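# Roll the carton in the palm until its label faces up

## Task

The carton starts loose on the upturned palm of the right hand. Using that hand alone, reorient it until its label points upward; its rotation about the vertical is free, and the goal picture shows one acceptable resting attitude. The wrist camera, its post and the arm's final link count as part of the hand. The carton must never contact anything else or leave the hand. To finish, keep it motionless for a moment resting on the palm or fingers, clear of the wrist, camera and post, with the palm pointing straight up and no hand motor showing moving or overload or building toward a shutdown (motors dead from the outset are ignored), then declare completion. The hand is then opened, and the label must still face up with the carton simply lying on the open hand.

## Robot and tools

ROBOT. A six-joint arm carries a right robotic hand with index, middle, ring and thumb, each driven by four motors (16 in all). The fixed point that commands steer is the hand point, which sits in front of the palm where a thumb-to-index/middle pinch would close. Its axes: +z runs out along straightened fingers toward the tips, +x crosses the palm heading away from the thumb, +y points out of the palm face (the face itself is at y = -0.062 m). Straight fingers hinge at z = -0.017 m and reach 0.139 m beyond that; bending carries the tips toward +y. Fingertips have grippy rubber caps; other surfaces are slippery. A rigid mast rises beside the wrist on the palm side (x +0.05 to +0.10, z -0.16 to -0.11, up to y = +0.06 m) and can collide with the carton.

SCENE FRAME. Origin on the table under the arm base, +z up, +y to the left when facing +x. State lines report the hand point position in metres, orientation as quaternion wxyz, and velocities in m/s and rad/s. The one camera is cam_wrist (504x504 fisheye), mounted on the hand.

THE 24-NUMBER ROW. Every motion command is a single list of 24 values, each in [-1, 1], in this order: dx, dy, dz, rx, ry, rz, index_mcp, index_abd, index_pip, index_dip, middle_mcp, middle_abd, middle_pip, middle_dip, ring_mcp, ring_abd, ring_pip, ring_dip, thumb_cmc, thumb_axl, thumb_mcp, thumb_ipl, current_limit, speed.
- dx..rz are an offset, not a pose: they are expressed in the hand point's own axes and measured from the hand point pose shown in the most recent result that reports it (before any such result, or for a second call within one reply, from wherever the robot is when the action begins). Scale: 1.0 equals 0.6 m of translation or 180 degrees of rotation; rx, ry, rz form one rotation vector. Each row in a multi-row action is counted from that same base pose, not from the previous row. All zeros therefore pulls the hand back to the base pose rather than holding still.
- The 16 finger values are absolute goal angles, mapped linearly between each hinge's stops. Moving a value toward -1 flexes: _mcp curls a finger at the knuckle (straight at +0.75), _abd swings it sideways away from the thumb (straight 0.00), _pip bends the middle joint (straight +0.58), _dip the tip joint (straight +0.70). thumb_cmc toward -1 brings the thumb from alongside the palm to across its front (straight +0.71); thumb_axl rolls the thumb about its length (straight +0.68); thumb_mcp (straight +0.23) and thumb_ipl (straight +0.17) bend it, toward +z when thumb_axl is straight, or in the thumb_cmc swing direction when thumb_axl is near -0.40.
- current_limit maps -1..+1 to 0..550 mA (minimum 11 mA) and also caps finger speed; very low values may not lift a finger. speed sets set-point rate as (speed+1)/2 of 5.9 rad/s. Both start at +0.4 and -0.6 and persist until rewritten.

TOOLS.
- execute_actions {"actions": [...], "pictures": optional bool}. Empty list: just read the state. One action {"rows": [[24 numbers], ...], "steps": n}: up to 15 rows and at most 15 steps of 1/30 s (default 15); the final row repeats if rows run out. One wait {"steps": n} up to 300, counted from the previous result, so reply time is included.
- move {"target": [24 numbers], "speed": m/s 0.002-0.5 (default 0.25, rotation up to twice that in rad/s), "stop_force": N 9-40 optional}. Drives the hand point in a straight line toward the offset target over 0.5-10 s; finger values are sent at the start. stop_force halts the path when the wrist sensor sees that much extra resistance along the target direction; unreliable if the move also rotates; omit it when backing away from a contact. The result adds a move: line (done, off_target, moving, held, fault, contact) with limits such as paced or held, and distance to target.
- wait {"seconds": 0-10}: lets time pass with no new command.
- zoom_image {"camera": "cam_wrist", "region": [x0, y0, x1, y1]} in pixels, at most 504x504, for a closer view of the label.
- show_instructions {}: shows the reference goal picture.
- finished_scene {"scene": number}: declare done; irreversible.

MOTION LIMITS. Each step the commanded pose is clipped to 100 mm and 16 degrees from the measured pose; large offsets may need several calls. Arm motion lags commands by about 0.17 s. Position is favoured over orientation when both cannot be met. Thinking time lets the simulation run.

RESULT LINES. hand_goal = written goals (repeating them keeps a grip); hand_measured = actual hinge positions (repeating them relaxes a grip); hand_current_ma (positive pushes toward -1); hand_state per motor: moving, goal, blocked, overload. Wrist force and torque are in hand point axes, noisy (offset up to ~4 N, saturating ~50 N). HELD marks steps the clearance check suppressed; a pose unreachable line means a command was altered or blocked; Hand target shows the pose currently being driven to.

AVOID. Letting the carton fall, touch the mast, camera post, wrist, table or anything outside the hand. Motors at 495 mA or more accumulate time and shut down at 5 s for 10 s; keep currents modest and finish with every working motor reading goal. Contact torque at a joint load limit (wrists 26.6 N m) or 150 N of external force triggers a 10 s fault stop, and the hand ignores new numbers during it. Motor heat above 85 C brakes the arm. Fast swings, slams and hard presses are penalised. Before finishing, tilt the palm exactly upward, open the fingers so the carton rests label-up on its own, and let it settle.

Each tool is called as name([rows], argument=value, ...), one row to a line, values as JSON.

Reference images:

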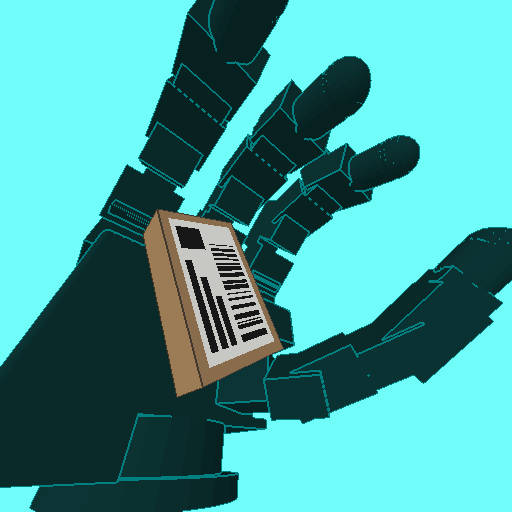

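## Session

execute_actions(actions=[])

Scene clock: 0.00 s of 4800.00 s.
end_effector_position=(+0.5961, +0.0871, +0.4946) hand_goal=(+0.046, +0.000, -0.008, +0.280, +0.046, +0.000, -0.008, +0.280, +0.046, +0.000, -0.008, +0.280, -0.104, +0.266, +0.032, -0.018) hand_measured=(+0.060, +0.000, -0.006, +0.282, +0.060, +0.000, -0.006, +0.282, +0.062, +0.000, -0.006, +0.282, -0.092, +0.270, +0.034, -0.016) hand_current_ma=(+77, +0, +12, +12, +76, +0, +12, +14, +89, +0, +12, +12, +65, +27, +12, +11) hand_state=(goal, goal, goal, goal, goal, goal, goal, goal, goal, goal, goal, goal, goal, goal, goal, goal) hand_current_limit=0.40 hand_speed=-0.60 end_effector_quat_wxyz=(+0.501, +0.452, +0.519, +0.524) end_effector_velocity=(-0.000, -0.000, -0.000) end_effector_angular_velocity=(+0.000, +0.001, -0.000)
Joint positions: [-0.144 -1.208  2.21  -4.196 -1.348 -0.034]
Joint velocities: [-0.    -0.001  0.001  0.001  0.     0.   ]
Wrist force (N, on the end effector, along its own x y z axes, offset not removed): no reading
Wrist torque (N m, same axes, about the end effector's origin, offset not removed): no reading
Hand target: +0.596, +0.087, +0.495; +0.501, +0.452, +0.519, +0.524

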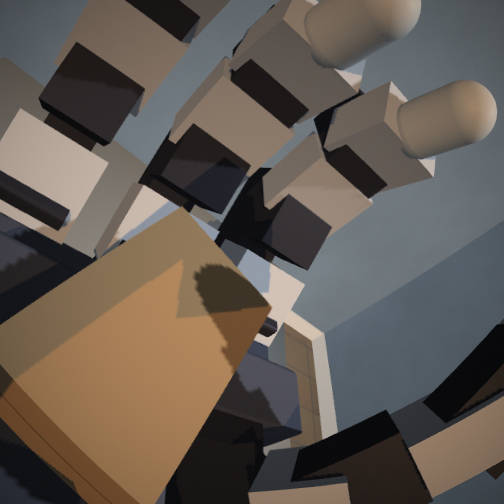

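zoom_image(camera="cam_wrist", region=[0, 150, 354, 504])

Region (0, 150, 354, 504) of cam_wrist's 504x504 image, scaled by 1.424, with more detail than that image has.

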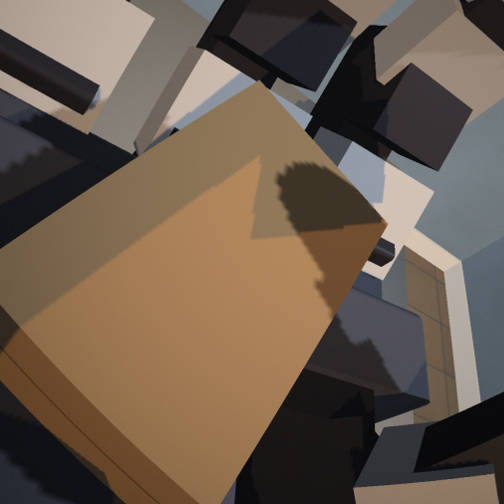

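move(target=[0,0,0,0.017,0,0.0146, -0.40,0,0.32,0.45, -0.40,0,0.32,0.45, -0.40,0,0.32,0.45, -0.104,0.266,0.032,-0.018, 0.4,-0.6], speed=0.05)

Scene clock: 60.97 s of 4800.00 s.
end_effector_position=(+0.5961, +0.0871, +0.4946) hand_goal=(-0.400, +0.000, +0.320, +0.450, -0.400, +0.000, +0.320, +0.450, -0.400, +0.000, +0.320, +0.450, -0.104, +0.266, +0.032, -0.018) hand_measured=(-0.396, +0.000, +0.316, +0.448, -0.394, +0.000, +0.316, +0.446, -0.394, +0.000, +0.316, +0.448, -0.092, +0.270, +0.034, -0.016) hand_current_ma=(+25, +0, -17, -16, +30, +0, -17, -19, +28, +0, -17, -16, +65, +27, +12, +11) hand_state=(goal, goal, goal, goal, goal, goal, goal, goal, goal, goal, goal, goal, goal, goal, goal, goal) hand_current_limit=0.40 hand_speed=-0.60 end_effector_quat_wxyz=(+0.477, +0.477, +0.522, +0.522) end_effector_velocity=(-0.000, -0.001, +0.001) end_effector_angular_velocity=(+0.006, +0.007, -0.001)
Joint positions: [-0.135 -1.256  2.23  -4.114 -1.357 -0.001]
Joint velocities: [-0.    -0.009  0.003  0.012 -0.001  0.005]
Wrist force (N, on the end effector, along its own x y z axes, offset not removed): [3.0 0.0 3.3]
Wrist torque (N m, same axes, about the end effector's origin, offset not removed): [-0.65 -0.37 0.25]
Hand target: +0.596, +0.087, +0.495; +0.477, +0.477, +0.522, +0.522
Off the commanded pose: 0.000 m, 0 deg.
move: done
camera_calibration (this result's frames):
cam_wrist: T_world_to_cam=[[0.0676092, -0.748893, 0.659234, -0.270088], [-0.667978, -0.52478, -0.527647, 0.659999], [0.741104, -0.404679, -0.535724, -0.0186946], [0, 0, 0, 1]] pos_world=[0.47298, 0.136523, 0.516282]

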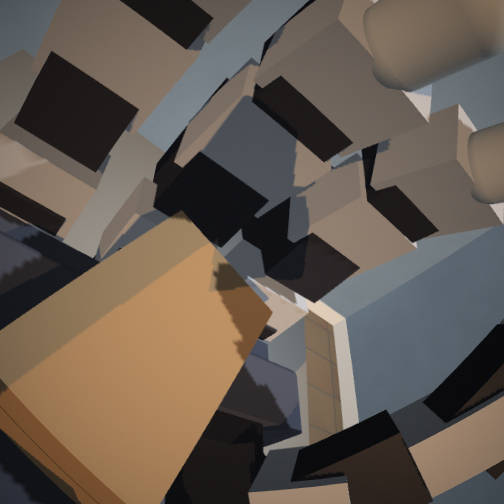

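move(target=[0,0,0,0.12,0,0, -0.40,0,0.32,0.45, -0.40,0,0.32,0.45, -0.40,0,0.32,0.45, -0.104,0.266,0.032,-0.018, 0.4,-0.6], speed=0.15)

Scene clock: 65.87 s of 4800.00 s.
end_effector_position=(+0.5962, +0.0871, +0.4946) hand_goal=(-0.400, +0.000, +0.320, +0.450, -0.400, +0.000, +0.320, +0.450, -0.400, +0.000, +0.320, +0.450, -0.104, +0.266, +0.032, -0.018) hand_measured=(-0.396, +0.000, +0.318, +0.448, -0.394, +0.000, +0.318, +0.446, -0.394, +0.000, +0.318, +0.448, -0.092, +0.270, +0.032, -0.016) hand_current_ma=(+25, +0, -11, -15, +30, +0, -11, -18, +28, +0, -11, -15, +65, +27, +2, +9) hand_state=(goal, goal, goal, goal, goal, goal, goal, goal, goal, goal, goal, goal, goal, goal, goal, goal) hand_current_limit=0.40 hand_speed=-0.60 end_effector_quat_wxyz=(+0.380, +0.557, +0.611, +0.415) end_effector_velocity=(+0.000, +0.000, -0.001) end_effector_angular_velocity=(-0.001, +0.013, +0.001)
Joint positions: [-0.145 -1.583  2.266 -3.439 -1.364 -0.084]
Joint velocities: [ 0.    -0.006 -0.002  0.022 -0.001 -0.003]
Wrist force (N, on the end effector, along its own x y z axes, offset not removed): [4.4 -3.4 4.8]
Wrist torque (N m, same axes, about the end effector's origin, offset not removed): [-0.68 -0.70 0.36]
Hand target: +0.596, +0.087, +0.495; +0.380, +0.558, +0.611, +0.415
Off the commanded pose: 0.000 m, 0 deg.
move: done
camera_calibration (this result's frames):
cam_wrist: T_world_to_cam=[[0.308417, -0.72681, 0.613699, -0.393053], [-0.811565, -0.537591, -0.228819, 0.598981], [0.496227, -0.427485, -0.755656, 0.237973], [0, 0, 0, 1]] pos_world=[0.489248, 0.138062, 0.5581]

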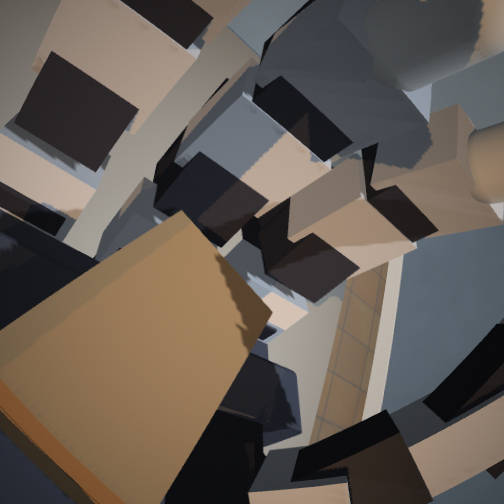

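move(target=[0,0,0,0.1,0,0, -0.40,0,0.32,0.45, -0.40,0,0.32,0.45, -0.40,0,0.32,0.45, -0.104,0.266,0.032,-0.018, 0.4,-0.6], speed=0.15)

Scene clock: 71.93 s of 4800.00 s.
end_effector_position=(+0.5963, +0.0871, +0.4945) hand_goal=(-0.400, +0.000, +0.320, +0.450, -0.400, +0.000, +0.320, +0.450, -0.400, +0.000, +0.320, +0.450, -0.104, +0.266, +0.032, -0.018) hand_measured=(-0.394, +0.000, +0.318, +0.448, -0.392, +0.000, +0.318, +0.446, -0.392, +0.000, +0.318, +0.448, -0.092, +0.270, +0.032, -0.016) hand_current_ma=(+34, +0, -6, -14, +38, +0, -6, -16, +39, +0, -6, -14, +60, +27, -6, +7) hand_state=(goal, goal, goal, goal, goal, goal, goal, goal, goal, goal, goal, goal, goal, goal, goal, goal) hand_current_limit=0.40 hand_speed=-0.60 end_effector_quat_wxyz=(+0.289, +0.610, +0.668, +0.314) end_effector_velocity=(+0.001, -0.000, +0.000) end_effector_angular_velocity=(+0.000, +0.010, -0.001)
Joint positions: [-0.136 -1.751  2.142 -2.83  -1.407 -0.139]
Joint velocities: [ 0.001 -0.002 -0.008  0.02  -0.002 -0.   ]
Wrist force (N, on the end effector, along its own x y z axes, offset not removed): [1.4 1.0 3.2]
Wrist torque (N m, same axes, about the end effector's origin, offset not removed): [-0.07 -0.26 0.11]
Hand target: +0.596, +0.087, +0.495; +0.288, +0.610, +0.668, +0.314
Off the commanded pose: 0.000 m, 0 deg.
move: done
camera_calibration (this result's frames):
cam_wrist: T_world_to_cam=[[0.484771, -0.710749, 0.509738, -0.448225], [-0.840456, -0.539881, 0.0465127, 0.480307], [0.242139, -0.45096, -0.859071, 0.442601], [0, 0, 0, 1]] pos_world=[0.513792, 0.140329, 0.586363]

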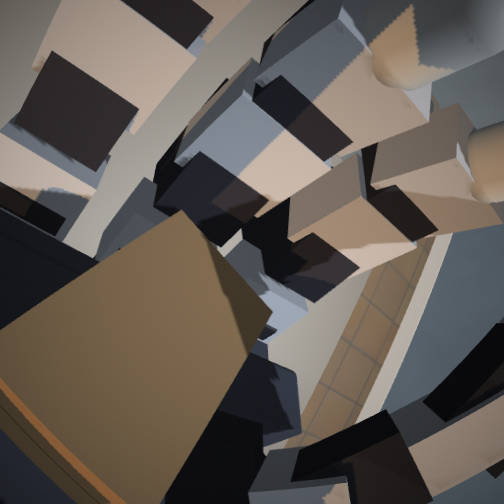

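move(target=[0,0,0,0.09,0,0, -0.40,0,0.32,0.45, -0.40,0,0.32,0.45, -0.40,0,0.32,0.45, -0.104,0.266,0.032,-0.018, 0.4,-0.6], speed=0.15)

Scene clock: 76.63 s of 4800.00 s.
end_effector_position=(+0.5964, +0.0871, +0.4945) hand_goal=(-0.400, +0.000, +0.320, +0.450, -0.400, +0.000, +0.320, +0.450, -0.400, +0.000, +0.320, +0.450, -0.104, +0.266, +0.032, -0.018) hand_measured=(-0.392, +0.000, +0.320, +0.448, -0.390, +0.000, +0.320, +0.448, -0.390, +0.000, +0.320, +0.448, -0.094, +0.270, +0.030, -0.018) hand_current_ma=(+44, +0, -2, -13, +51, +0, -2, -15, +51, +0, -2, -13, +47, +27, -11, +6) hand_state=(goal, goal, goal, goal, goal, goal, goal, goal, goal, goal, goal, goal, goal, goal, goal, goal) hand_current_limit=0.40 hand_speed=-0.60 end_effector_quat_wxyz=(+0.200, +0.644, +0.706, +0.217) end_effector_velocity=(+0.000, +0.000, +0.000) end_effector_angular_velocity=(-0.001, +0.010, +0.001)
Joint positions: [-0.118 -1.773  1.941 -2.329 -1.461 -0.165]
Joint velocities: [ 0.002  0.002 -0.009  0.018 -0.002 -0.   ]
Wrist force (N, on the end effector, along its own x y z axes, offset not removed): [2.8 5.3 3.2]
Wrist torque (N m, same axes, about the end effector's origin, offset not removed): [0.60 -0.67 0.47]
Hand target: +0.596, +0.087, +0.495; +0.200, +0.644, +0.706, +0.217
Off the commanded pose: 0.000 m, 0 deg.
move: done
camera_calibration (this result's frames):
cam_wrist: T_world_to_cam=[[0.60925, -0.699495, 0.373526, -0.456126], [-0.79297, -0.535208, 0.291122, 0.330663], [-0.00372408, -0.473561, -0.880753, 0.601897], [0, 0, 0, 1]] pos_world=[0.542341, 0.14295, 0.604235]

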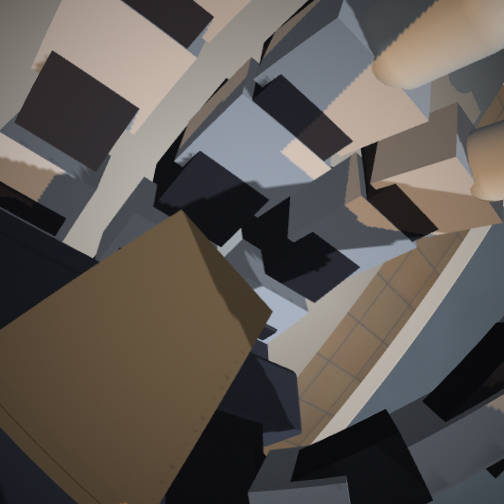

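execute_actions([
  {"rows": [[0,0,0,0,0,0, -0.40,0,0.32,0.45, -0.40,0,0.32,0.45, -0.40,0,0.32,0.45, 0.1,0.266,0.032,-0.018, 0.4,-0.8]], "steps": 15},
])

Scene clock: 85.00 s of 4800.00 s.
end_effector_position=(+0.5964, +0.0871, +0.4945) hand_goal=(-0.400, +0.000, +0.320, +0.450, -0.400, +0.000, +0.320, +0.450, -0.400, +0.000, +0.320, +0.450, +0.100, +0.266, +0.032, -0.018) hand_measured=(-0.392, +0.000, +0.320, +0.448, -0.390, +0.000, +0.320, +0.448, -0.390, +0.000, +0.320, +0.448, +0.098, +0.270, +0.030, -0.018) hand_current_ma=(+45, +0, -2, -13, +51, +0, -2, -15, +52, +0, -2, -13, +16, +27, -12, +6) hand_state=(goal, goal, goal, goal, goal, goal, goal, goal, goal, goal, goal, goal, moving, goal, goal, goal) hand_current_limit=0.40 hand_speed=-0.80 end_effector_quat_wxyz=(+0.200, +0.644, +0.706, +0.217) end_effector_velocity=(-0.000, -0.001, -0.001) end_effector_angular_velocity=(+0.001, +0.002, -0.002)
Joint positions: [-0.118 -1.772  1.941 -2.329 -1.461 -0.165]
Joint velocities: [-0.001  0.     0.001  0.001 -0.     0.001]
Wrist force (N, on the end effector, along its own x y z axes, offset not removed): [2.3 2.1 -0.4]
Wrist torque (N m, same axes, about the end effector's origin, offset not removed): [0.31 -0.40 0.14]
Hand target: +0.596, +0.087, +0.495; +0.200, +0.644, +0.706, +0.217
Off the commanded pose: 0.000 m, 0 deg.
Steps of this call (steps 1 to 236: nothing new was sent; steps 237 to 251: all 15 steps of this action). Readings (end_effector_position | what the end effector reports):
237: (+0.5964, +0.0871, +0.4945) | hand_goal=(-0.400, +0.000, +0.320, +0.450, -0.400, +0.000, +0.320, +0.450, -0.400, +0.000, +0.320, +0.450, +0.100, +0.266, +0.032, -0.018) hand_measured=(-0.392, +0.000, +0.320, +0.448, -0.390, +0.000, +0.320, +0.448, -0.390, +0.000, +0.320, +0.448, -0.094, +0.270, +0.030, -0.018) hand_current_ma=(+45, +0, -2, -13, +51, +0, -2, -15, +52, +0, -2, -13, +47, +27, -11, +6) hand_state=(goal, goal, goal, goal, goal, goal, goal, goal, goal, goal, goal, goal, moving, goal, goal, goal) hand_current_limit=0.40 hand_speed=-0.80
238: (+0.5964, +0.0871, +0.4946) | hand_goal=(-0.400, +0.000, +0.320, +0.450, -0.400, +0.000, +0.320, +0.450, -0.400, +0.000, +0.320, +0.450, +0.100, +0.266, +0.032, -0.018) hand_measured=(-0.392, +0.000, +0.320, +0.448, -0.390, +0.000, +0.320, +0.448, -0.390, +0.000, +0.320, +0.448, -0.094, +0.270, +0.030, -0.018) hand_current_ma=(+45, +0, -2, -13, +51, +0, -2, -15, +52, +0, -2, -13, -20, +27, -13, +6) hand_state=(goal, goal, goal, goal, goal, goal, goal, goal, goal, goal, goal, goal, moving, goal, goal, goal) hand_current_limit=0.40 hand_speed=-0.80
240: (+0.5965, +0.0871, +0.4946) | hand_goal=(-0.400, +0.000, +0.320, +0.450, -0.400, +0.000, +0.320, +0.450, -0.400, +0.000, +0.320, +0.450, +0.100, +0.266, +0.032, -0.018) hand_measured=(-0.392, +0.000, +0.320, +0.448, -0.390, +0.000, +0.320, +0.448, -0.390, +0.000, +0.320, +0.448, -0.072, +0.270, +0.030, -0.018) hand_current_ma=(+45, +0, -2, -13, +51, +0, -2, -15, +52, +0, -2, -13, -20, +27, -12, +6) hand_state=(goal, goal, goal, goal, goal, goal, goal, goal, goal, goal, goal, goal, moving, goal, goal, goal) hand_current_limit=0.40 hand_speed=-0.80
244: (+0.5964, +0.0871, +0.4945) | hand_goal=(-0.400, +0.000, +0.320, +0.450, -0.400, +0.000, +0.320, +0.450, -0.400, +0.000, +0.320, +0.450, +0.100, +0.266, +0.032, -0.018) hand_measured=(-0.392, +0.000, +0.320, +0.448, -0.390, +0.000, +0.320, +0.448, -0.390, +0.000, +0.320, +0.448, -0.008, +0.270, +0.030, -0.018) hand_current_ma=(+45, +0, -2, -13, +51, +0, -2, -15, +52, +0, -2, -13, -16, +27, -12, +6) hand_state=(goal, goal, goal, goal, goal, goal, goal, goal, goal, goal, goal, goal, moving, goal, goal, goal) hand_current_limit=0.40 hand_speed=-0.80
251: the state above
camera_calibration (this result's frames):
cam_wrist: T_world_to_cam=[[0.609353, -0.699435, 0.37347, -0.456134], [-0.79289, -0.535273, 0.291218, 0.33063], [-0.00377968, -0.473575, -0.880746, 0.601891], [0, 0, 0, 1]] pos_world=[0.542375, 0.142982, 0.60418]

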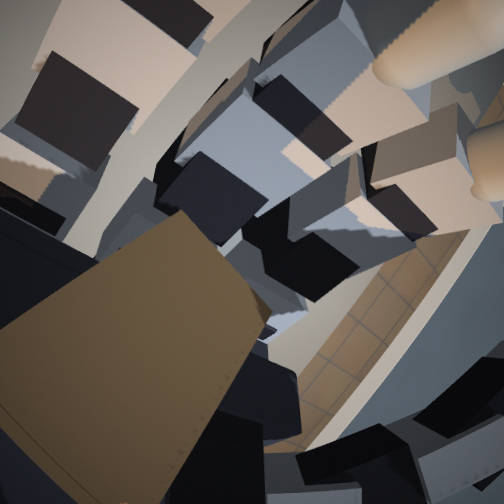

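zoom_image(camera="cam_wrist", region=[100, 150, 400, 450])

Region (100, 150, 400, 450) of cam_wrist's 504x504 image, scaled by 1.680, with more detail than that image has.

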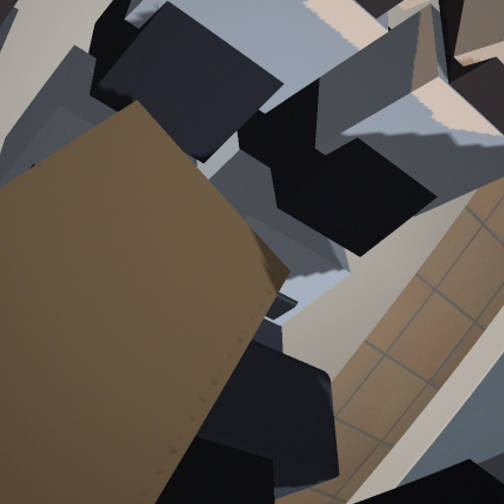

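move(target=[0,0,0,0,0.05,0, -0.40,0,0.32,0.45, -0.40,0,0.32,0.45, -0.40,0,0.32,0.45, 0.0,0.266,0.032,-0.018, 0.4,-0.6], speed=0.1)

Scene clock: 122.93 s of 4800.00 s.
end_effector_position=(+0.5964, +0.0872, +0.4943) hand_goal=(-0.400, +0.000, +0.320, +0.450, -0.400, +0.000, +0.320, +0.450, -0.400, +0.000, +0.320, +0.450, +0.000, +0.266, +0.032, -0.018) hand_measured=(-0.392, +0.000, +0.320, +0.448, -0.390, +0.000, +0.320, +0.448, -0.390, +0.000, +0.320, +0.448, +0.010, +0.270, +0.030, -0.018) hand_current_ma=(+45, +0, -2, -13, +54, +0, -1, -15, +52, +0, -2, -13, +52, +27, -13, +6) hand_state=(goal, goal, goal, goal, goal, goal, goal, goal, goal, goal, goal, goal, goal, goal, goal, goal) hand_current_limit=0.40 hand_speed=-0.60 end_effector_quat_wxyz=(+0.144, +0.625, +0.719, +0.267) end_effector_velocity=(-0.000, +0.001, +0.001) end_effector_angular_velocity=(+0.007, -0.001, +0.008)
Joint positions: [-0.209 -1.791  1.943 -2.263 -1.26  -0.251]
Joint velocities: [-0.004 -0.001 -0.001  0.005  0.012 -0.008]
Wrist force (N, on the end effector, along its own x y z axes, offset not removed): [-1.3 -0.4 0.7]
Wrist torque (N m, same axes, about the end effector's origin, offset not removed): [0.20 0.10 -0.01]
Hand target: +0.596, +0.087, +0.494; +0.144, +0.625, +0.719, +0.267
Off the commanded pose: 0.000 m, 0 deg.
move: done
camera_calibration (this result's frames):
cam_wrist: T_world_to_cam=[[0.674444, -0.684498, 0.276747, -0.448351], [-0.738004, -0.636081, 0.225281, 0.339356], [0.0218287, -0.35618, -0.934163, 0.602651], [0, 0, 0, 1]] pos_world=[0.539678, 0.123615, 0.610603]

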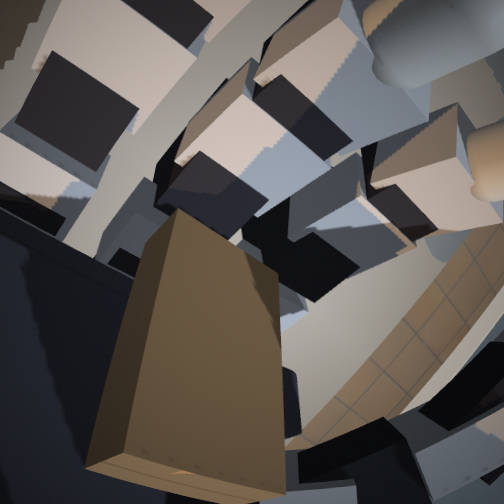

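move(target=[0,0,0,0,-0.055,0, -0.40,-0.2,0.32,0.45, -0.40,0,0.32,0.45, -0.40,0.15,0.32,0.45, 0.0,0.266,0.032,-0.018, 0.4,-0.6], speed=0.15)

Scene clock: 143.00 s of 4800.00 s.
end_effector_position=(+0.5964, +0.0871, +0.4944) hand_goal=(-0.400, -0.200, +0.320, +0.450, -0.400, +0.000, +0.320, +0.450, -0.400, +0.150, +0.320, +0.450, +0.000, +0.266, +0.032, -0.018) hand_measured=(-0.392, -0.190, +0.320, +0.448, -0.390, +0.000, +0.320, +0.448, -0.390, +0.148, +0.320, +0.448, +0.010, +0.270, +0.030, -0.018) hand_current_ma=(+45, +42, -2, -13, +54, -3, -1, -15, +52, -9, -2, -13, +52, +27, -13, +6) hand_state=(goal, goal, goal, goal, goal, goal, goal, goal, goal, goal, goal, goal, goal, goal, goal, goal) hand_current_limit=0.40 hand_speed=-0.60 end_effector_quat_wxyz=(+0.206, +0.646, +0.704, +0.212) end_effector_velocity=(-0.000, +0.000, +0.000) end_effector_angular_velocity=(-0.007, -0.002, -0.006)
Joint positions: [-0.109 -1.77   1.941 -2.334 -1.482 -0.157]
Joint velocities: [ 0.006  0.001  0.001 -0.005 -0.013  0.006]
Wrist force (N, on the end effector, along its own x y z axes, offset not removed): [-2.0 -0.1 3.2]
Wrist torque (N m, same axes, about the end effector's origin, offset not removed): [-0.07 0.19 -0.15]
Hand target: +0.596, +0.087, +0.494; +0.206, +0.646, +0.704, +0.212
Off the commanded pose: 0.000 m, 0 deg.
move: done
camera_calibration (this result's frames):
cam_wrist: T_world_to_cam=[[0.602664, -0.699971, 0.383193, -0.456871], [-0.797965, -0.524396, 0.297089, 0.329797], [-0.00700861, -0.484819, -0.874586, 0.601712], [0, 0, 0, 1]] pos_world=[0.542722, 0.144869, 0.60334]

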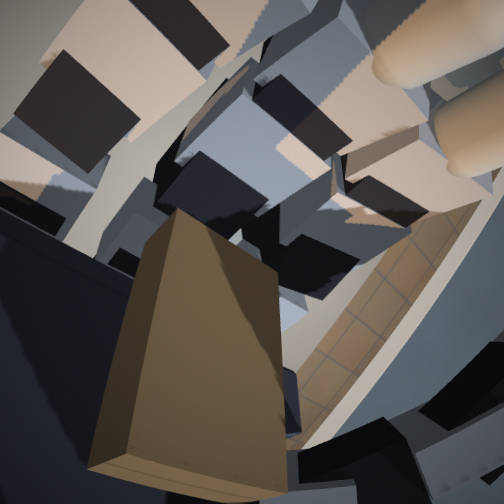

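move(target=[0,0,0,0.11,0,0, -0.40,-0.2,0.32,0.45, -0.40,0,0.32,0.45, -0.40,0.15,0.32,0.45, 0.0,0.266,0.032,-0.018, 0.4,-0.6], speed=0.15)

Scene clock: 148.77 s of 4800.00 s.
end_effector_position=(+0.5965, +0.0871, +0.4944) hand_goal=(-0.400, -0.200, +0.320, +0.450, -0.400, +0.000, +0.320, +0.450, -0.400, +0.150, +0.320, +0.450, +0.000, +0.266, +0.032, -0.018) hand_measured=(-0.390, -0.190, +0.320, +0.448, -0.388, +0.000, +0.320, +0.448, -0.390, +0.148, +0.320, +0.448, +0.008, +0.270, +0.030, -0.018) hand_current_ma=(+50, +42, +1, -12, +59, -3, +0, -14, +59, -9, +1, -12, +38, +27, -14, +6) hand_state=(goal, goal, goal, goal, goal, goal, goal, goal, goal, goal, goal, goal, goal, goal, goal, goal) hand_current_limit=0.40 hand_speed=-0.60 end_effector_quat_wxyz=(+0.092, +0.671, +0.730, +0.088) end_effector_velocity=(+0.001, +0.000, -0.000) end_effector_angular_velocity=(-0.001, +0.010, +0.000)
Joint positions: [-0.083 -1.668  1.625 -1.781 -1.546 -0.153]
Joint velocities: [ 0.001  0.007 -0.012  0.015 -0.002  0.   ]
Wrist force (N, on the end effector, along its own x y z axes, offset not removed): [2.3 2.4 2.7]
Wrist torque (N m, same axes, about the end effector's origin, offset not removed): [0.46 -0.35 0.37]
Hand target: +0.596, +0.087, +0.494; +0.092, +0.671, +0.730, +0.088
Off the commanded pose: 0.000 m, 0 deg.
move: done
camera_calibration (this result's frames):
cam_wrist: T_world_to_cam=[[0.696539, -0.695109, 0.177926, -0.411867], [-0.651303, -0.508464, 0.563267, 0.109414], [-0.301063, -0.50822, -0.806891, 0.745643], [0, 0, 0, 1]] pos_world=[0.582629, 0.148292, 0.613305]

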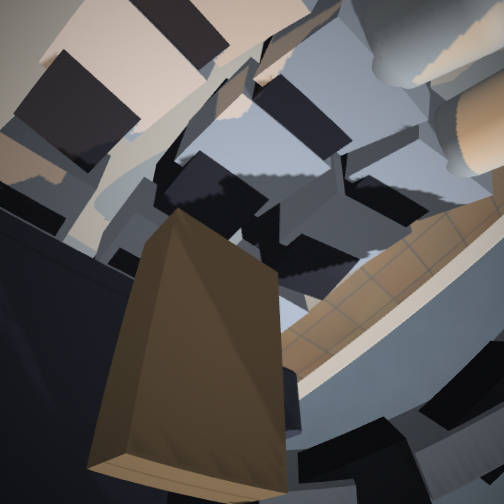

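move(target=[0,0,0,0.1,0,0, -0.57,-0.2,0.1,0.26, -0.57,0,0.1,0.26, -0.57,0.15,0.1,0.26, 0.0,0.266,0.032,-0.018, 0.4,-0.8], speed=0.15)

Scene clock: 163.27 s of 4800.00 s.
end_effector_position=(+0.5966, +0.0871, +0.4943) hand_goal=(-0.570, -0.200, +0.100, +0.260, -0.570, +0.000, +0.100, +0.260, -0.570, +0.150, +0.100, +0.260, +0.000, +0.266, +0.032, -0.018) hand_measured=(-0.546, -0.196, +0.108, +0.262, -0.534, +0.000, +0.108, +0.264, -0.542, +0.148, +0.106, +0.262, +0.002, +0.270, +0.030, -0.018) hand_current_ma=(+133, +14, +37, +16, +189, -3, +38, +18, +154, -9, +38, +16, +13, +27, -16, +6) hand_state=(blocked, goal, goal, goal, blocked, goal, goal, goal, blocked, goal, goal, goal, goal, goal, goal, goal) hand_current_limit=0.40 hand_speed=-0.80 end_effector_quat_wxyz=(-0.014, +0.677, +0.735, -0.027) end_effector_velocity=(-0.000, -0.000, -0.000) end_effector_angular_velocity=(-0.001, +0.012, -0.001)
Joint positions: [-0.062 -1.489  1.284 -1.309 -1.593 -0.132]
Joint velocities: [ 0.001  0.008 -0.013  0.018 -0.001  0.002]
Wrist force (N, on the end effector, along its own x y z axes, offset not removed): [2.0 0.2 1.1]
Wrist torque (N m, same axes, about the end effector's origin, offset not removed): [0.13 -0.32 0.14]
Hand target: +0.597, +0.087, +0.494; -0.014, +0.677, +0.735, -0.027
Off the commanded pose: 0.000 m, 0 deg.
move: done
camera_calibration (this result's frames):
cam_wrist: T_world_to_cam=[[0.71729, -0.696277, -0.026354, -0.323217], [-0.447066, -0.48891, 0.749066, -0.1059], [-0.534442, -0.525515, -0.661971, 0.814715], [0, 0, 0, 1]] pos_world=[0.619913, 0.151321, 0.610125]

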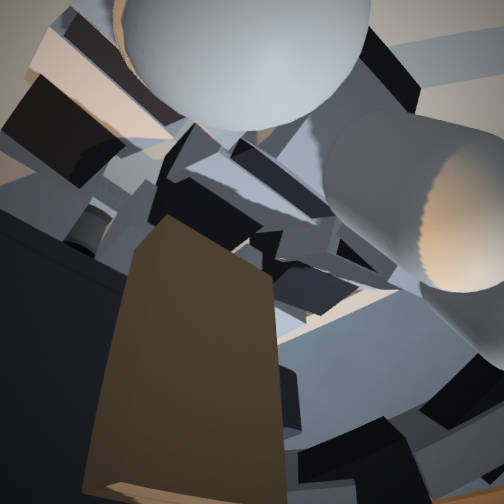

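move(target=[0,0,0,0.08,0,0, -0.70,-0.2,0.15,0.3, -0.70,0,0.15,0.3, -0.57,0.15,0.3,0.4, 0.0,0.266,0.032,-0.018, 0.4,-0.8], speed=0.12)

Scene clock: 171.93 s of 4800.00 s.
end_effector_position=(+0.5966, +0.0871, +0.4943) hand_goal=(-0.700, -0.200, +0.150, +0.300, -0.700, +0.000, +0.150, +0.300, -0.570, +0.150, +0.300, +0.400, +0.000, +0.266, +0.032, -0.018) hand_measured=(-0.674, -0.196, +0.154, +0.300, -0.668, +0.000, +0.152, +0.298, -0.542, +0.148, +0.300, +0.398, +0.000, +0.270, +0.030, -0.018) hand_current_ma=(+142, +16, +16, -5, +169, -3, +16, -8, +154, -9, +3, -11, +3, +27, -16, +6) hand_state=(blocked, goal, goal, goal, blocked, goal, goal, goal, blocked, goal, goal, goal, goal, goal, goal, goal) hand_current_limit=0.40 hand_speed=-0.80 end_effector_quat_wxyz=(-0.098, +0.670, +0.726, -0.118) end_effector_velocity=(-0.000, -0.000, -0.000) end_effector_angular_velocity=(-0.001, +0.011, -0.002)
Joint positions: [-0.048 -1.298  0.964 -0.93  -1.621 -0.109]
Joint velocities: [-0.     0.008 -0.014  0.017 -0.     0.002]
Wrist force (N, on the end effector, along its own x y z axes, offset not removed): [2.8 2.8 4.4]
Wrist torque (N m, same axes, about the end effector's origin, offset not removed): [0.31 -0.43 0.38]
Hand target: +0.597, +0.087, +0.494; -0.099, +0.670, +0.726, -0.119
Off the commanded pose: 0.000 m, 0 deg.
move: done
camera_calibration (this result's frames):
cam_wrist: T_world_to_cam=[[0.68792, -0.700991, -0.188089, -0.225386], [-0.248637, -0.471085, 0.846321, -0.273843], [-0.681869, -0.535435, -0.498361, 0.822655], [0, 0, 0, 1]] pos_world=[0.647903, 0.153482, 0.599346]

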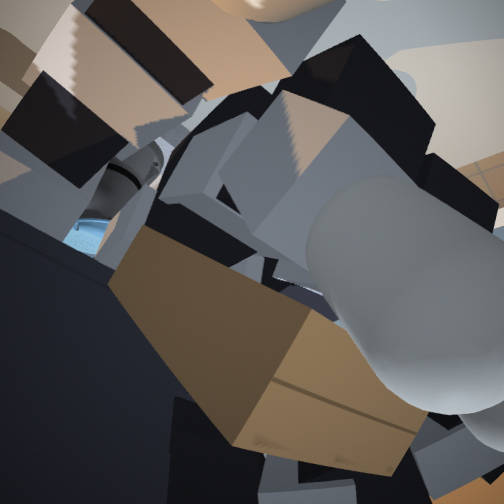

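zoom_image(camera="cam_wrist", region=[60, 150, 504, 504])

Region (60, 150, 504, 504) of cam_wrist's 504x504 image, scaled by 1.135, with more detail than that image has; it fills the top 402 rows of this view, and the rest is white.

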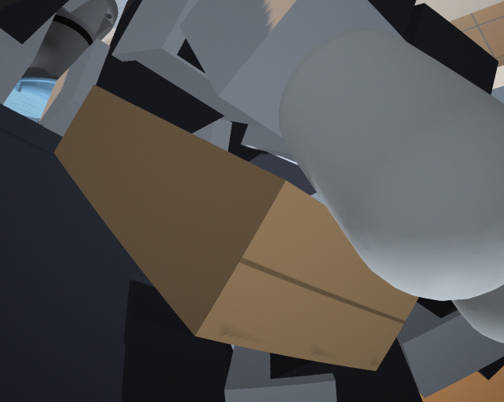

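execute_actions([
  {"rows": [[0,0,0,0,0,0, -0.70,-0.2,0.3,0.4, -0.70,0,0.3,0.4, -0.57,0.15,0.3,0.4, 0.0,0.266,0.032,-0.018, 0.4,-0.85]], "steps": 15},
])

Scene clock: 212.60 s of 4800.00 s.
end_effector_position=(+0.5966, +0.0871, +0.4943) hand_goal=(-0.700, -0.200, +0.300, +0.400, -0.700, +0.000, +0.300, +0.400, -0.570, +0.150, +0.300, +0.400, +0.000, +0.266, +0.032, -0.018) hand_measured=(-0.674, -0.196, +0.298, +0.398, -0.668, -0.004, +0.302, +0.398, -0.542, +0.148, +0.300, +0.398, +0.000, +0.270, +0.030, -0.018) hand_current_ma=(+142, +18, +4, -12, +169, -15, +15, -9, +154, -9, +3, -11, +2, +27, -16, +6) hand_state=(blocked, goal, moving, goal, blocked, goal, moving, goal, blocked, goal, goal, goal, goal, goal, goal, goal) hand_current_limit=0.40 hand_speed=-0.85 end_effector_quat_wxyz=(-0.098, +0.670, +0.726, -0.118) end_effector_velocity=(-0.001, -0.000, -0.001) end_effector_angular_velocity=(+0.001, +0.003, -0.001)
Joint positions: [-0.048 -1.298  0.964 -0.93  -1.621 -0.109]
Joint velocities: [-0.001 -0.     0.002  0.001  0.001  0.   ]
Wrist force (N, on the end effector, along its own x y z axes, offset not removed): [0.5 -0.7 0.2]
Wrist torque (N m, same axes, about the end effector's origin, offset not removed): [0.05 0.01 0.14]
Hand target: +0.597, +0.087, +0.494; -0.098, +0.670, +0.726, -0.118
Off the commanded pose: 0.000 m, 0 deg.
Steps of this call (steps 1 to 1205: nothing new was sent; steps 1206 to 1220: all 15 steps of this action). Readings (end_effector_position | what the end effector reports):
1206: (+0.5966, +0.0871, +0.4943) | hand_goal=(-0.700, -0.200, +0.300, +0.400, -0.700, +0.000, +0.300, +0.400, -0.570, +0.150, +0.300, +0.400, +0.000, +0.266, +0.032, -0.018) hand_measured=(-0.674, -0.196, +0.154, +0.300, -0.668, +0.000, +0.152, +0.298, -0.542, +0.148, +0.300, +0.398, +0.000, +0.270, +0.030, -0.018) hand_current_ma=(+142, +16, +16, -5, +169, -3, +13, -8, +154, -9, +3, -11, +2, +27, -16, +6) hand_state=(blocked, goal, moving, moving, blocked, goal, moving, moving, blocked, goal, goal, goal, goal, goal, goal, goal) hand_current_limit=0.40 hand_speed=-0.85
1207: (+0.5966, +0.0871, +0.4943) | hand_goal=(-0.700, -0.200, +0.300, +0.400, -0.700, +0.000, +0.300, +0.400, -0.570, +0.150, +0.300, +0.400, +0.000, +0.266, +0.032, -0.018) hand_measured=(-0.674, -0.196, +0.156, +0.302, -0.668, +0.000, +0.156, +0.302, -0.542, +0.148, +0.300, +0.398, +0.000, +0.270, +0.030, -0.018) hand_current_ma=(+142, +16, -14, -28, +169, -3, -7, -31, +154, -9, +3, -11, +2, +27, -16, +6) hand_state=(blocked, goal, moving, moving, blocked, goal, moving, moving, blocked, goal, goal, goal, goal, goal, goal, goal) hand_current_limit=0.40 hand_speed=-0.85
1209: (+0.5967, +0.0871, +0.4943) | hand_goal=(-0.700, -0.200, +0.300, +0.400, -0.700, +0.000, +0.300, +0.400, -0.570, +0.150, +0.300, +0.400, +0.000, +0.266, +0.032, -0.018) hand_measured=(-0.674, -0.196, +0.174, +0.322, -0.668, +0.000, +0.176, +0.322, -0.542, +0.148, +0.300, +0.398, +0.000, +0.270, +0.030, -0.018) hand_current_ma=(+142, +16, -13, -27, +169, -3, -4, -29, +154, -9, +3, -11, +2, +27, -16, +6) hand_state=(blocked, goal, moving, moving, blocked, goal, moving, moving, blocked, goal, goal, goal, goal, goal, goal, goal) hand_current_limit=0.40 hand_speed=-0.85
1213: (+0.5967, +0.0871, +0.4942) | hand_goal=(-0.700, -0.200, +0.300, +0.400, -0.700, +0.000, +0.300, +0.400, -0.570, +0.150, +0.300, +0.400, +0.000, +0.266, +0.032, -0.018) hand_measured=(-0.674, -0.196, +0.224, +0.370, -0.668, +0.000, +0.226, +0.370, -0.542, +0.148, +0.300, +0.398, +0.000, +0.270, +0.030, -0.018) hand_current_ma=(+142, +16, -12, -26, +169, -3, -3, -28, +154, -9, +3, -11, +2, +27, -16, +6) hand_state=(blocked, goal, moving, moving, blocked, goal, moving, moving, blocked, goal, goal, goal, goal, goal, goal, goal) hand_current_limit=0.40 hand_speed=-0.85
1220: the state above
camera_calibration (this result's frames):
cam_wrist: T_world_to_cam=[[0.687886, -0.701031, -0.188066, -0.225386], [-0.248608, -0.471003, 0.846375, -0.273869], [-0.681914, -0.535455, -0.498278, 0.822637], [0, 0, 0, 1]] pos_world=[0.647922, 0.153489, 0.59931]

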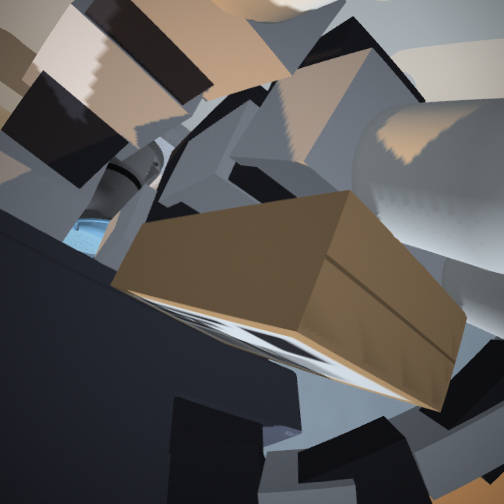

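move(target=[0,0,0,-0.1,0,0, -0.66,-0.2,0.3,0.4, -0.66,0,0.3,0.4, -0.57,0.15,0.3,0.4, 0.0,0.266,0.032,-0.018, 0.4,-0.85], speed=0.15)

Scene clock: 247.00 s of 4800.00 s.
end_effector_position=(+0.5965, +0.0871, +0.4943) hand_goal=(-0.660, -0.200, +0.300, +0.400, -0.660, +0.000, +0.300, +0.400, -0.570, +0.150, +0.300, +0.400, +0.000, +0.266, +0.032, -0.018) hand_measured=(-0.648, -0.196, +0.300, +0.398, -0.644, -0.004, +0.302, +0.398, -0.542, +0.148, +0.300, +0.398, +0.000, +0.270, +0.030, -0.018) hand_current_ma=(+60, +18, +5, -11, +86, -15, +14, -9, +154, -9, +3, -11, +2, +27, -16, +6) hand_state=(goal, goal, goal, goal, goal, goal, goal, goal, blocked, goal, goal, goal, goal, goal, goal, goal) hand_current_limit=0.40 hand_speed=-0.85 end_effector_quat_wxyz=(+0.007, +0.677, +0.736, -0.004) end_effector_velocity=(-0.000, -0.000, +0.000) end_effector_angular_velocity=(+0.001, -0.010, -0.001)
Joint positions: [-0.066 -1.53   1.357 -1.402 -1.585 -0.137]
Joint velocities: [-0.001 -0.006  0.011 -0.015  0.001 -0.   ]
Wrist force (N, on the end effector, along its own x y z axes, offset not removed): [-2.0 1.0 1.6]
Wrist torque (N m, same axes, about the end effector's origin, offset not removed): [0.56 0.17 -0.23]
Hand target: +0.597, +0.087, +0.494; +0.008, +0.677, +0.736, -0.003
Off the commanded pose: 0.000 m, 0 deg.
move: done
camera_calibration (this result's frames):
cam_wrist: T_world_to_cam=[[0.71825, -0.695625, 0.0149281, -0.344226], [-0.492421, -0.493045, 0.717236, -0.0627489], [-0.491567, -0.522506, -0.69667, 0.805996], [0, 0, 0, 1]] pos_world=[0.612543, 0.150748, 0.611658]

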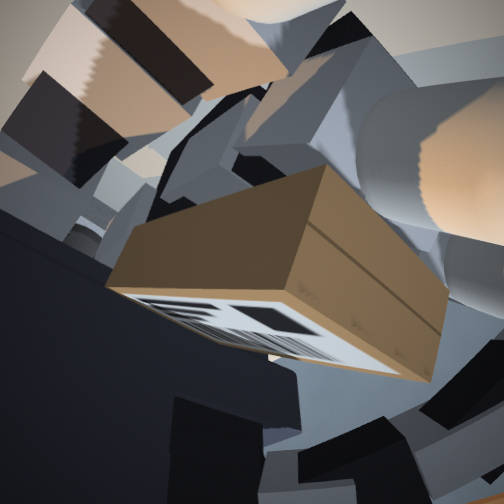

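move(target=[0,0,0,-0.1,0,0, -0.46,-0.2,0.3,0.4, -0.46,0,0.3,0.4, -0.44,0.15,0.3,0.4, 0.0,0.266,0.032,-0.018, 0.4,-0.85], speed=0.15)

Scene clock: 250.33 s of 4800.00 s.
end_effector_position=(+0.5964, +0.0871, +0.4944) hand_goal=(-0.460, -0.200, +0.300, +0.400, -0.460, +0.000, +0.300, +0.400, -0.440, +0.150, +0.300, +0.400, +0.000, +0.266, +0.032, -0.018) hand_measured=(-0.450, -0.196, +0.302, +0.398, -0.446, -0.004, +0.302, +0.398, -0.428, +0.148, +0.300, +0.398, +0.000, +0.270, +0.030, -0.018) hand_current_ma=(+59, +18, +6, -10, +75, -15, +14, -9, +60, -9, +3, -11, +2, +27, -16, +6) hand_state=(goal, goal, goal, goal, goal, goal, goal, goal, goal, goal, goal, goal, goal, goal, goal, goal) hand_current_limit=0.40 hand_speed=-0.85 end_effector_quat_wxyz=(+0.113, +0.668, +0.727, +0.111) end_effector_velocity=(-0.000, -0.000, +0.000) end_effector_angular_velocity=(+0.001, -0.010, -0.001)
Joint positions: [-0.088 -1.695  1.688 -1.879 -1.536 -0.155]
Joint velocities: [-0.001 -0.004  0.009 -0.015  0.002  0.001]
Wrist force (N, on the end effector, along its own x y z axes, offset not removed): [3.3 4.6 2.2]
Wrist torque (N m, same axes, about the end effector's origin, offset not removed): [0.81 -0.46 0.22]
Hand target: +0.596, +0.087, +0.494; +0.113, +0.668, +0.727, +0.112
Off the commanded pose: 0.000 m, 0 deg.
move: done
camera_calibration (this result's frames):
cam_wrist: T_world_to_cam=[[0.684808, -0.695494, 0.217546, -0.424367], [-0.684651, -0.511808, 0.518947, 0.151474], [-0.249583, -0.504322, -0.826661, 0.724335], [0, 0, 0, 1]] pos_world=[0.575098, 0.147679, 0.612491]

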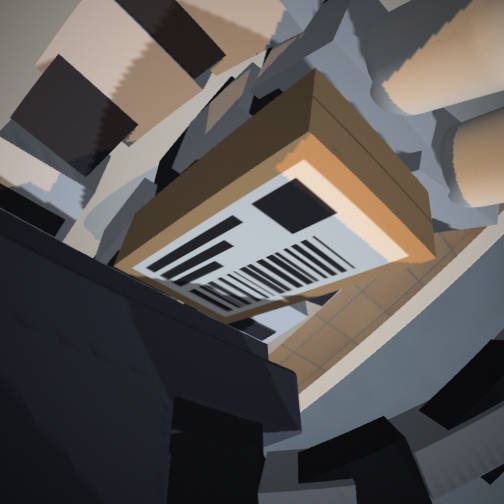

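move(target=[0,0,0,-0.12,0,0, -0.24,-0.2,0.3,0.4, -0.24,0,0.3,0.4, -0.24,0.15,0.3,0.4, 0.0,0.266,0.032,-0.018, 0.4,-0.85], speed=0.15)

Scene clock: 256.77 s of 4800.00 s.
end_effector_position=(+0.5962, +0.0872, +0.4945) hand_goal=(-0.240, -0.200, +0.300, +0.400, -0.240, +0.000, +0.300, +0.400, -0.240, +0.150, +0.300, +0.400, +0.000, +0.266, +0.032, -0.018) hand_measured=(-0.230, -0.196, +0.302, +0.398, -0.226, -0.004, +0.302, +0.398, -0.228, +0.148, +0.300, +0.398, +0.002, +0.270, +0.030, -0.018) hand_current_ma=(+58, +18, +6, -10, +74, -15, +14, -9, +59, -9, +3, -11, +7, +27, -16, +6) hand_state=(goal, goal, goal, goal, goal, goal, goal, goal, goal, goal, goal, goal, goal, goal, goal, goal) hand_current_limit=0.40 hand_speed=-0.85 end_effector_quat_wxyz=(+0.236, +0.635, +0.693, +0.245) end_effector_velocity=(+0.000, +0.001, -0.000) end_effector_angular_velocity=(-0.000, -0.011, +0.002)
Joint positions: [-0.115 -1.775  2.015 -2.496 -1.464 -0.153]
Joint velocities: [ 0.     0.001  0.008 -0.02   0.002 -0.001]
Wrist force (N, on the end effector, along its own x y z axes, offset not removed): [5.5 2.5 1.5]
Wrist torque (N m, same axes, about the end effector's origin, offset not removed): [0.59 -0.85 0.79]
Hand target: +0.596, +0.087, +0.494; +0.236, +0.635, +0.693, +0.245
Off the commanded pose: 0.000 m, 0 deg.
move: done
camera_calibration (this result's frames):
cam_wrist: T_world_to_cam=[[0.565292, -0.702278, 0.432724, -0.458795], [-0.821394, -0.527481, 0.216971, 0.383494], [0.0758797, -0.478089, -0.875028, 0.552006], [0, 0, 0, 1]] pos_world=[0.532466, 0.143992, 0.598345]

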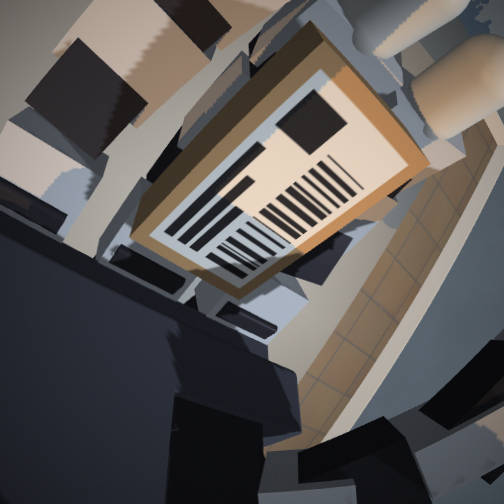

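move(target=[0,0,0,-0.13,0,0, 0.05,-0.2,0.3,0.4, 0.05,0,0.3,0.4, 0.05,0.15,0.3,0.4, 0.0,0.266,0.032,-0.018, 0.4,-0.85], speed=0.15)

Scene clock: 260.60 s of 4800.00 s.
end_effector_position=(+0.5960, +0.0872, +0.4945) hand_goal=(+0.050, -0.200, +0.300, +0.400, +0.050, +0.000, +0.300, +0.400, +0.050, +0.150, +0.300, +0.400, +0.000, +0.266, +0.032, -0.018) hand_measured=(+0.060, -0.196, +0.302, +0.398, +0.064, -0.004, +0.302, +0.398, +0.060, +0.148, +0.300, +0.398, +0.004, +0.270, +0.030, -0.018) hand_current_ma=(+56, +18, +6, -10, +73, -15, +14, -9, +58, -9, +3, -11, +17, +27, -16, +6) hand_state=(goal, goal, goal, goal, goal, goal, goal, goal, goal, goal, goal, goal, goal, goal, goal, goal) hand_current_limit=0.40 hand_speed=-0.85 end_effector_quat_wxyz=(+0.359, +0.575, +0.629, +0.380) end_effector_velocity=(+0.000, -0.000, +0.000) end_effector_angular_velocity=(+0.001, -0.013, -0.001)
Joint positions: [-0.136 -1.646  2.242 -3.258 -1.394 -0.107]
Joint velocities: [ 0.     0.008  0.002 -0.024  0.001  0.003]
Wrist force (N, on the end effector, along its own x y z axes, offset not removed): [0.5 -0.1 3.7]
Wrist torque (N m, same axes, about the end effector's origin, offset not removed): [-0.27 -0.23 -0.10]
Hand target: +0.596, +0.087, +0.495; +0.360, +0.574, +0.629, +0.381
Off the commanded pose: 0.000 m, 0 deg.
move: done
camera_calibration (this result's frames):
cam_wrist: T_world_to_cam=[[0.357304, -0.71712, 0.598392, -0.415351], [-0.833695, -0.533709, -0.141799, 0.568648], [0.421054, -0.448211, -0.788556, 0.300952], [0, 0, 0, 1]] pos_world=[0.495769, 0.140526, 0.566494]

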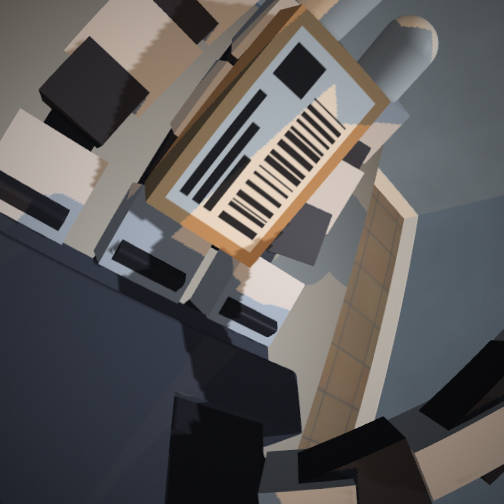

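move(target=[0,0,0,-0.1495,0,0.0048, 0.48,-0.2,0.3,0.4, 0.48,0,0.3,0.4, 0.48,0.15,0.3,0.4, 0.0,0.266,0.032,-0.018, 0.4,-0.85], speed=0.15)

Scene clock: 278.67 s of 4800.00 s.
end_effector_position=(+0.5958, +0.0872, +0.4945) hand_goal=(+0.480, -0.200, +0.300, +0.400, +0.480, +0.000, +0.300, +0.400, +0.480, +0.150, +0.300, +0.400, +0.000, +0.266, +0.032, -0.018) hand_measured=(+0.490, -0.196, +0.302, +0.398, +0.494, -0.004, +0.302, +0.398, +0.490, +0.148, +0.300, +0.398, +0.004, +0.270, +0.030, -0.018) hand_current_ma=(+57, +18, +6, -10, +73, -15, +14, -9, +58, -9, +3, -11, +22, +27, -13, +6) hand_state=(goal, goal, goal, goal, goal, goal, goal, goal, goal, goal, goal, goal, goal, goal, goal, goal) hand_current_limit=0.40 hand_speed=-0.85 end_effector_quat_wxyz=(+0.480, +0.480, +0.519, +0.519) end_effector_velocity=(-0.000, -0.000, +0.002) end_effector_angular_velocity=(-0.000, -0.016, -0.001)
Joint positions: [-0.127 -1.256  2.229 -4.112 -1.377  0.001]
Joint velocities: [ 0.     0.008 -0.006 -0.017 -0.001  0.002]
Wrist force (N, on the end effector, along its own x y z axes, offset not removed): [5.5 -1.0 1.5]
Wrist torque (N m, same axes, about the end effector's origin, offset not removed): [-0.25 -0.86 0.36]
Hand target: +0.596, +0.087, +0.495; +0.480, +0.480, +0.519, +0.519
Off the commanded pose: 0.000 m, 0 deg.
move: done
camera_calibration (this result's frames):
cam_wrist: T_world_to_cam=[[0.0588874, -0.750546, 0.658189, -0.264136], [-0.674689, -0.515871, -0.527894, 0.663149], [0.735749, -0.412987, -0.536764, -0.0140519], [0, 0, 0, 1]] pos_world=[0.473313, 0.138049, 0.516382]

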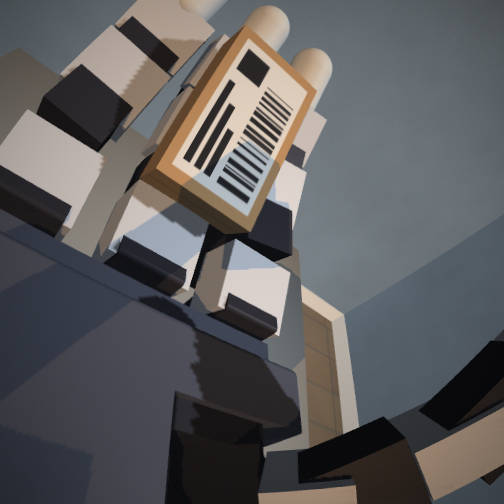

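move(target=[0,0,0,0,0,0, 0.68,-0.2,0.5,0.55, 0.68,0,0.5,0.55, 0.68,0.1,0.5,0.55, 0.0,0.266,0.032,-0.018, 0.4,-0.85], speed=0.1)

Scene clock: 283.13 s of 4800.00 s.
end_effector_position=(+0.5958, +0.0872, +0.4945) hand_goal=(+0.680, -0.200, +0.500, +0.550, +0.680, +0.000, +0.500, +0.550, +0.680, +0.100, +0.500, +0.550, +0.000, +0.266, +0.032, -0.018) hand_measured=(+0.690, -0.194, +0.500, +0.548, +0.694, -0.006, +0.502, +0.548, +0.692, +0.104, +0.500, +0.548, +0.004, +0.270, +0.030, -0.018) hand_current_ma=(+57, +30, +3, -13, +80, -26, +14, -9, +61, +15, +3, -11, +22, +27, -12, +6) hand_state=(goal, goal, goal, goal, goal, goal, goal, goal, goal, goal, goal, goal, goal, goal, goal, goal) hand_current_limit=0.40 hand_speed=-0.85 end_effector_quat_wxyz=(+0.480, +0.480, +0.519, +0.519) end_effector_velocity=(-0.000, -0.000, -0.001) end_effector_angular_velocity=(-0.000, +0.001, -0.001)
Joint positions: [-0.127 -1.256  2.229 -4.112 -1.377  0.001]
Joint velocities: [-0.001  0.     0.001 -0.    -0.    -0.   ]
Wrist force (N, on the end effector, along its own x y z axes, offset not removed): [5.4 1.4 4.0]
Wrist torque (N m, same axes, about the end effector's origin, offset not removed): [0.04 -1.18 0.37]
Hand target: +0.596, +0.087, +0.495; +0.480, +0.480, +0.519, +0.519
Off the commanded pose: 0.000 m, 0 deg.
move: done
camera_calibration (this result's frames):
cam_wrist: T_world_to_cam=[[0.0589334, -0.750551, 0.658179, -0.264127], [-0.674668, -0.515899, -0.527893, 0.663151], [0.735765, -0.412942, -0.536777, -0.0140495], [0, 0, 0, 1]] pos_world=[0.47331, 0.138076, 0.516374]

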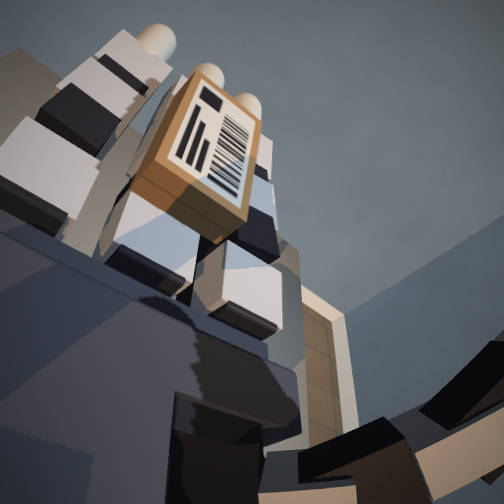

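zoom_image(camera="cam_wrist", region=[60, 20, 340, 300])

Region (60, 20, 340, 300) of cam_wrist's 504x504 image, scaled by 1.800, with more detail than that image has.

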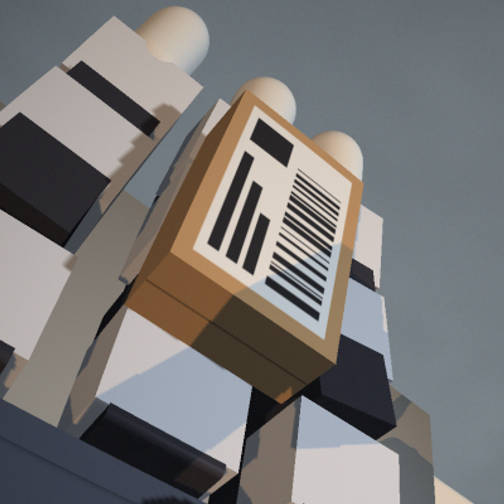

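move(target=[0,0,0,0,0,0, 0.72,0,0.56,0.66, 0.72,0,0.56,0.66, 0.72,0,0.56,0.66, 0.0,0.266,0.032,-0.018, 0.4,-0.85], speed=0.1)

Scene clock: 311.37 s of 4800.00 s.
end_effector_position=(+0.5958, +0.0872, +0.4945) hand_goal=(+0.720, +0.000, +0.560, +0.660, +0.720, +0.000, +0.560, +0.660, +0.720, +0.000, +0.560, +0.660, +0.000, +0.266, +0.032, -0.018) hand_measured=(+0.732, -0.004, +0.562, +0.658, +0.736, -0.002, +0.562, +0.658, +0.732, +0.004, +0.560, +0.658, +0.004, +0.270, +0.030, -0.018) hand_current_ma=(+69, -16, +8, -11, +84, -13, +10, -13, +62, +14, +3, -11, +22, +27, -12, +6) hand_state=(goal, goal, goal, goal, goal, goal, goal, goal, goal, goal, goal, goal, goal, goal, goal, goal) hand_current_limit=0.40 hand_speed=-0.85 end_effector_quat_wxyz=(+0.480, +0.480, +0.519, +0.519) end_effector_velocity=(-0.001, +0.000, +0.002) end_effector_angular_velocity=(+0.000, -0.003, +0.001)
Joint positions: [-0.127 -1.256  2.229 -4.112 -1.377  0.001]
Joint velocities: [ 0.001 -0.002 -0.    -0.001 -0.     0.001]
Wrist force (N, on the end effector, along its own x y z axes, offset not removed): [2.2 2.1 3.0]
Wrist torque (N m, same axes, about the end effector's origin, offset not removed): [0.14 -0.52 0.29]
Hand target: +0.596, +0.087, +0.495; +0.480, +0.480, +0.519, +0.519
Off the commanded pose: 0.000 m, 0 deg.
move: done
camera_calibration (this result's frames):
cam_wrist: T_world_to_cam=[[0.0588869, -0.750546, 0.658189, -0.264136], [-0.674689, -0.51587, -0.527894, 0.663149], [0.735749, -0.412987, -0.536764, -0.0140517], [0, 0, 0, 1]] pos_world=[0.473312, 0.138049, 0.516382]

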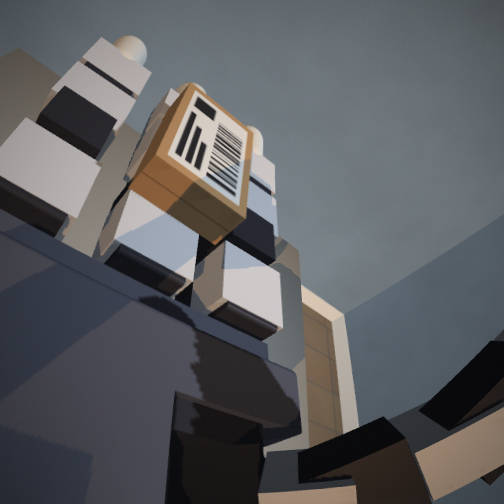

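zoom_image(camera="cam_wrist", region=[80, 40, 320, 280])

Region (80, 40, 320, 280) of cam_wrist's 504x504 image, scaled by 2.100, with more detail than that image has.

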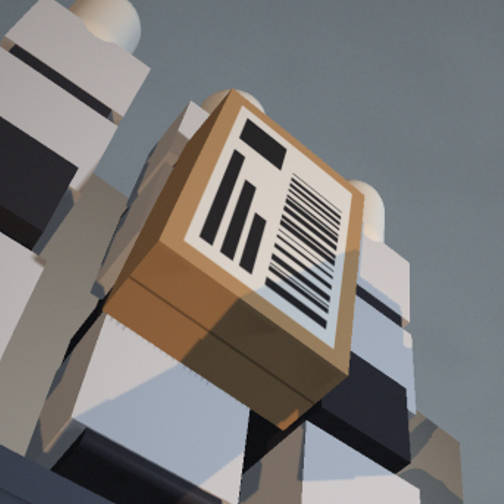

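finished_scene(scene=1)

The scene is finished: the task was done.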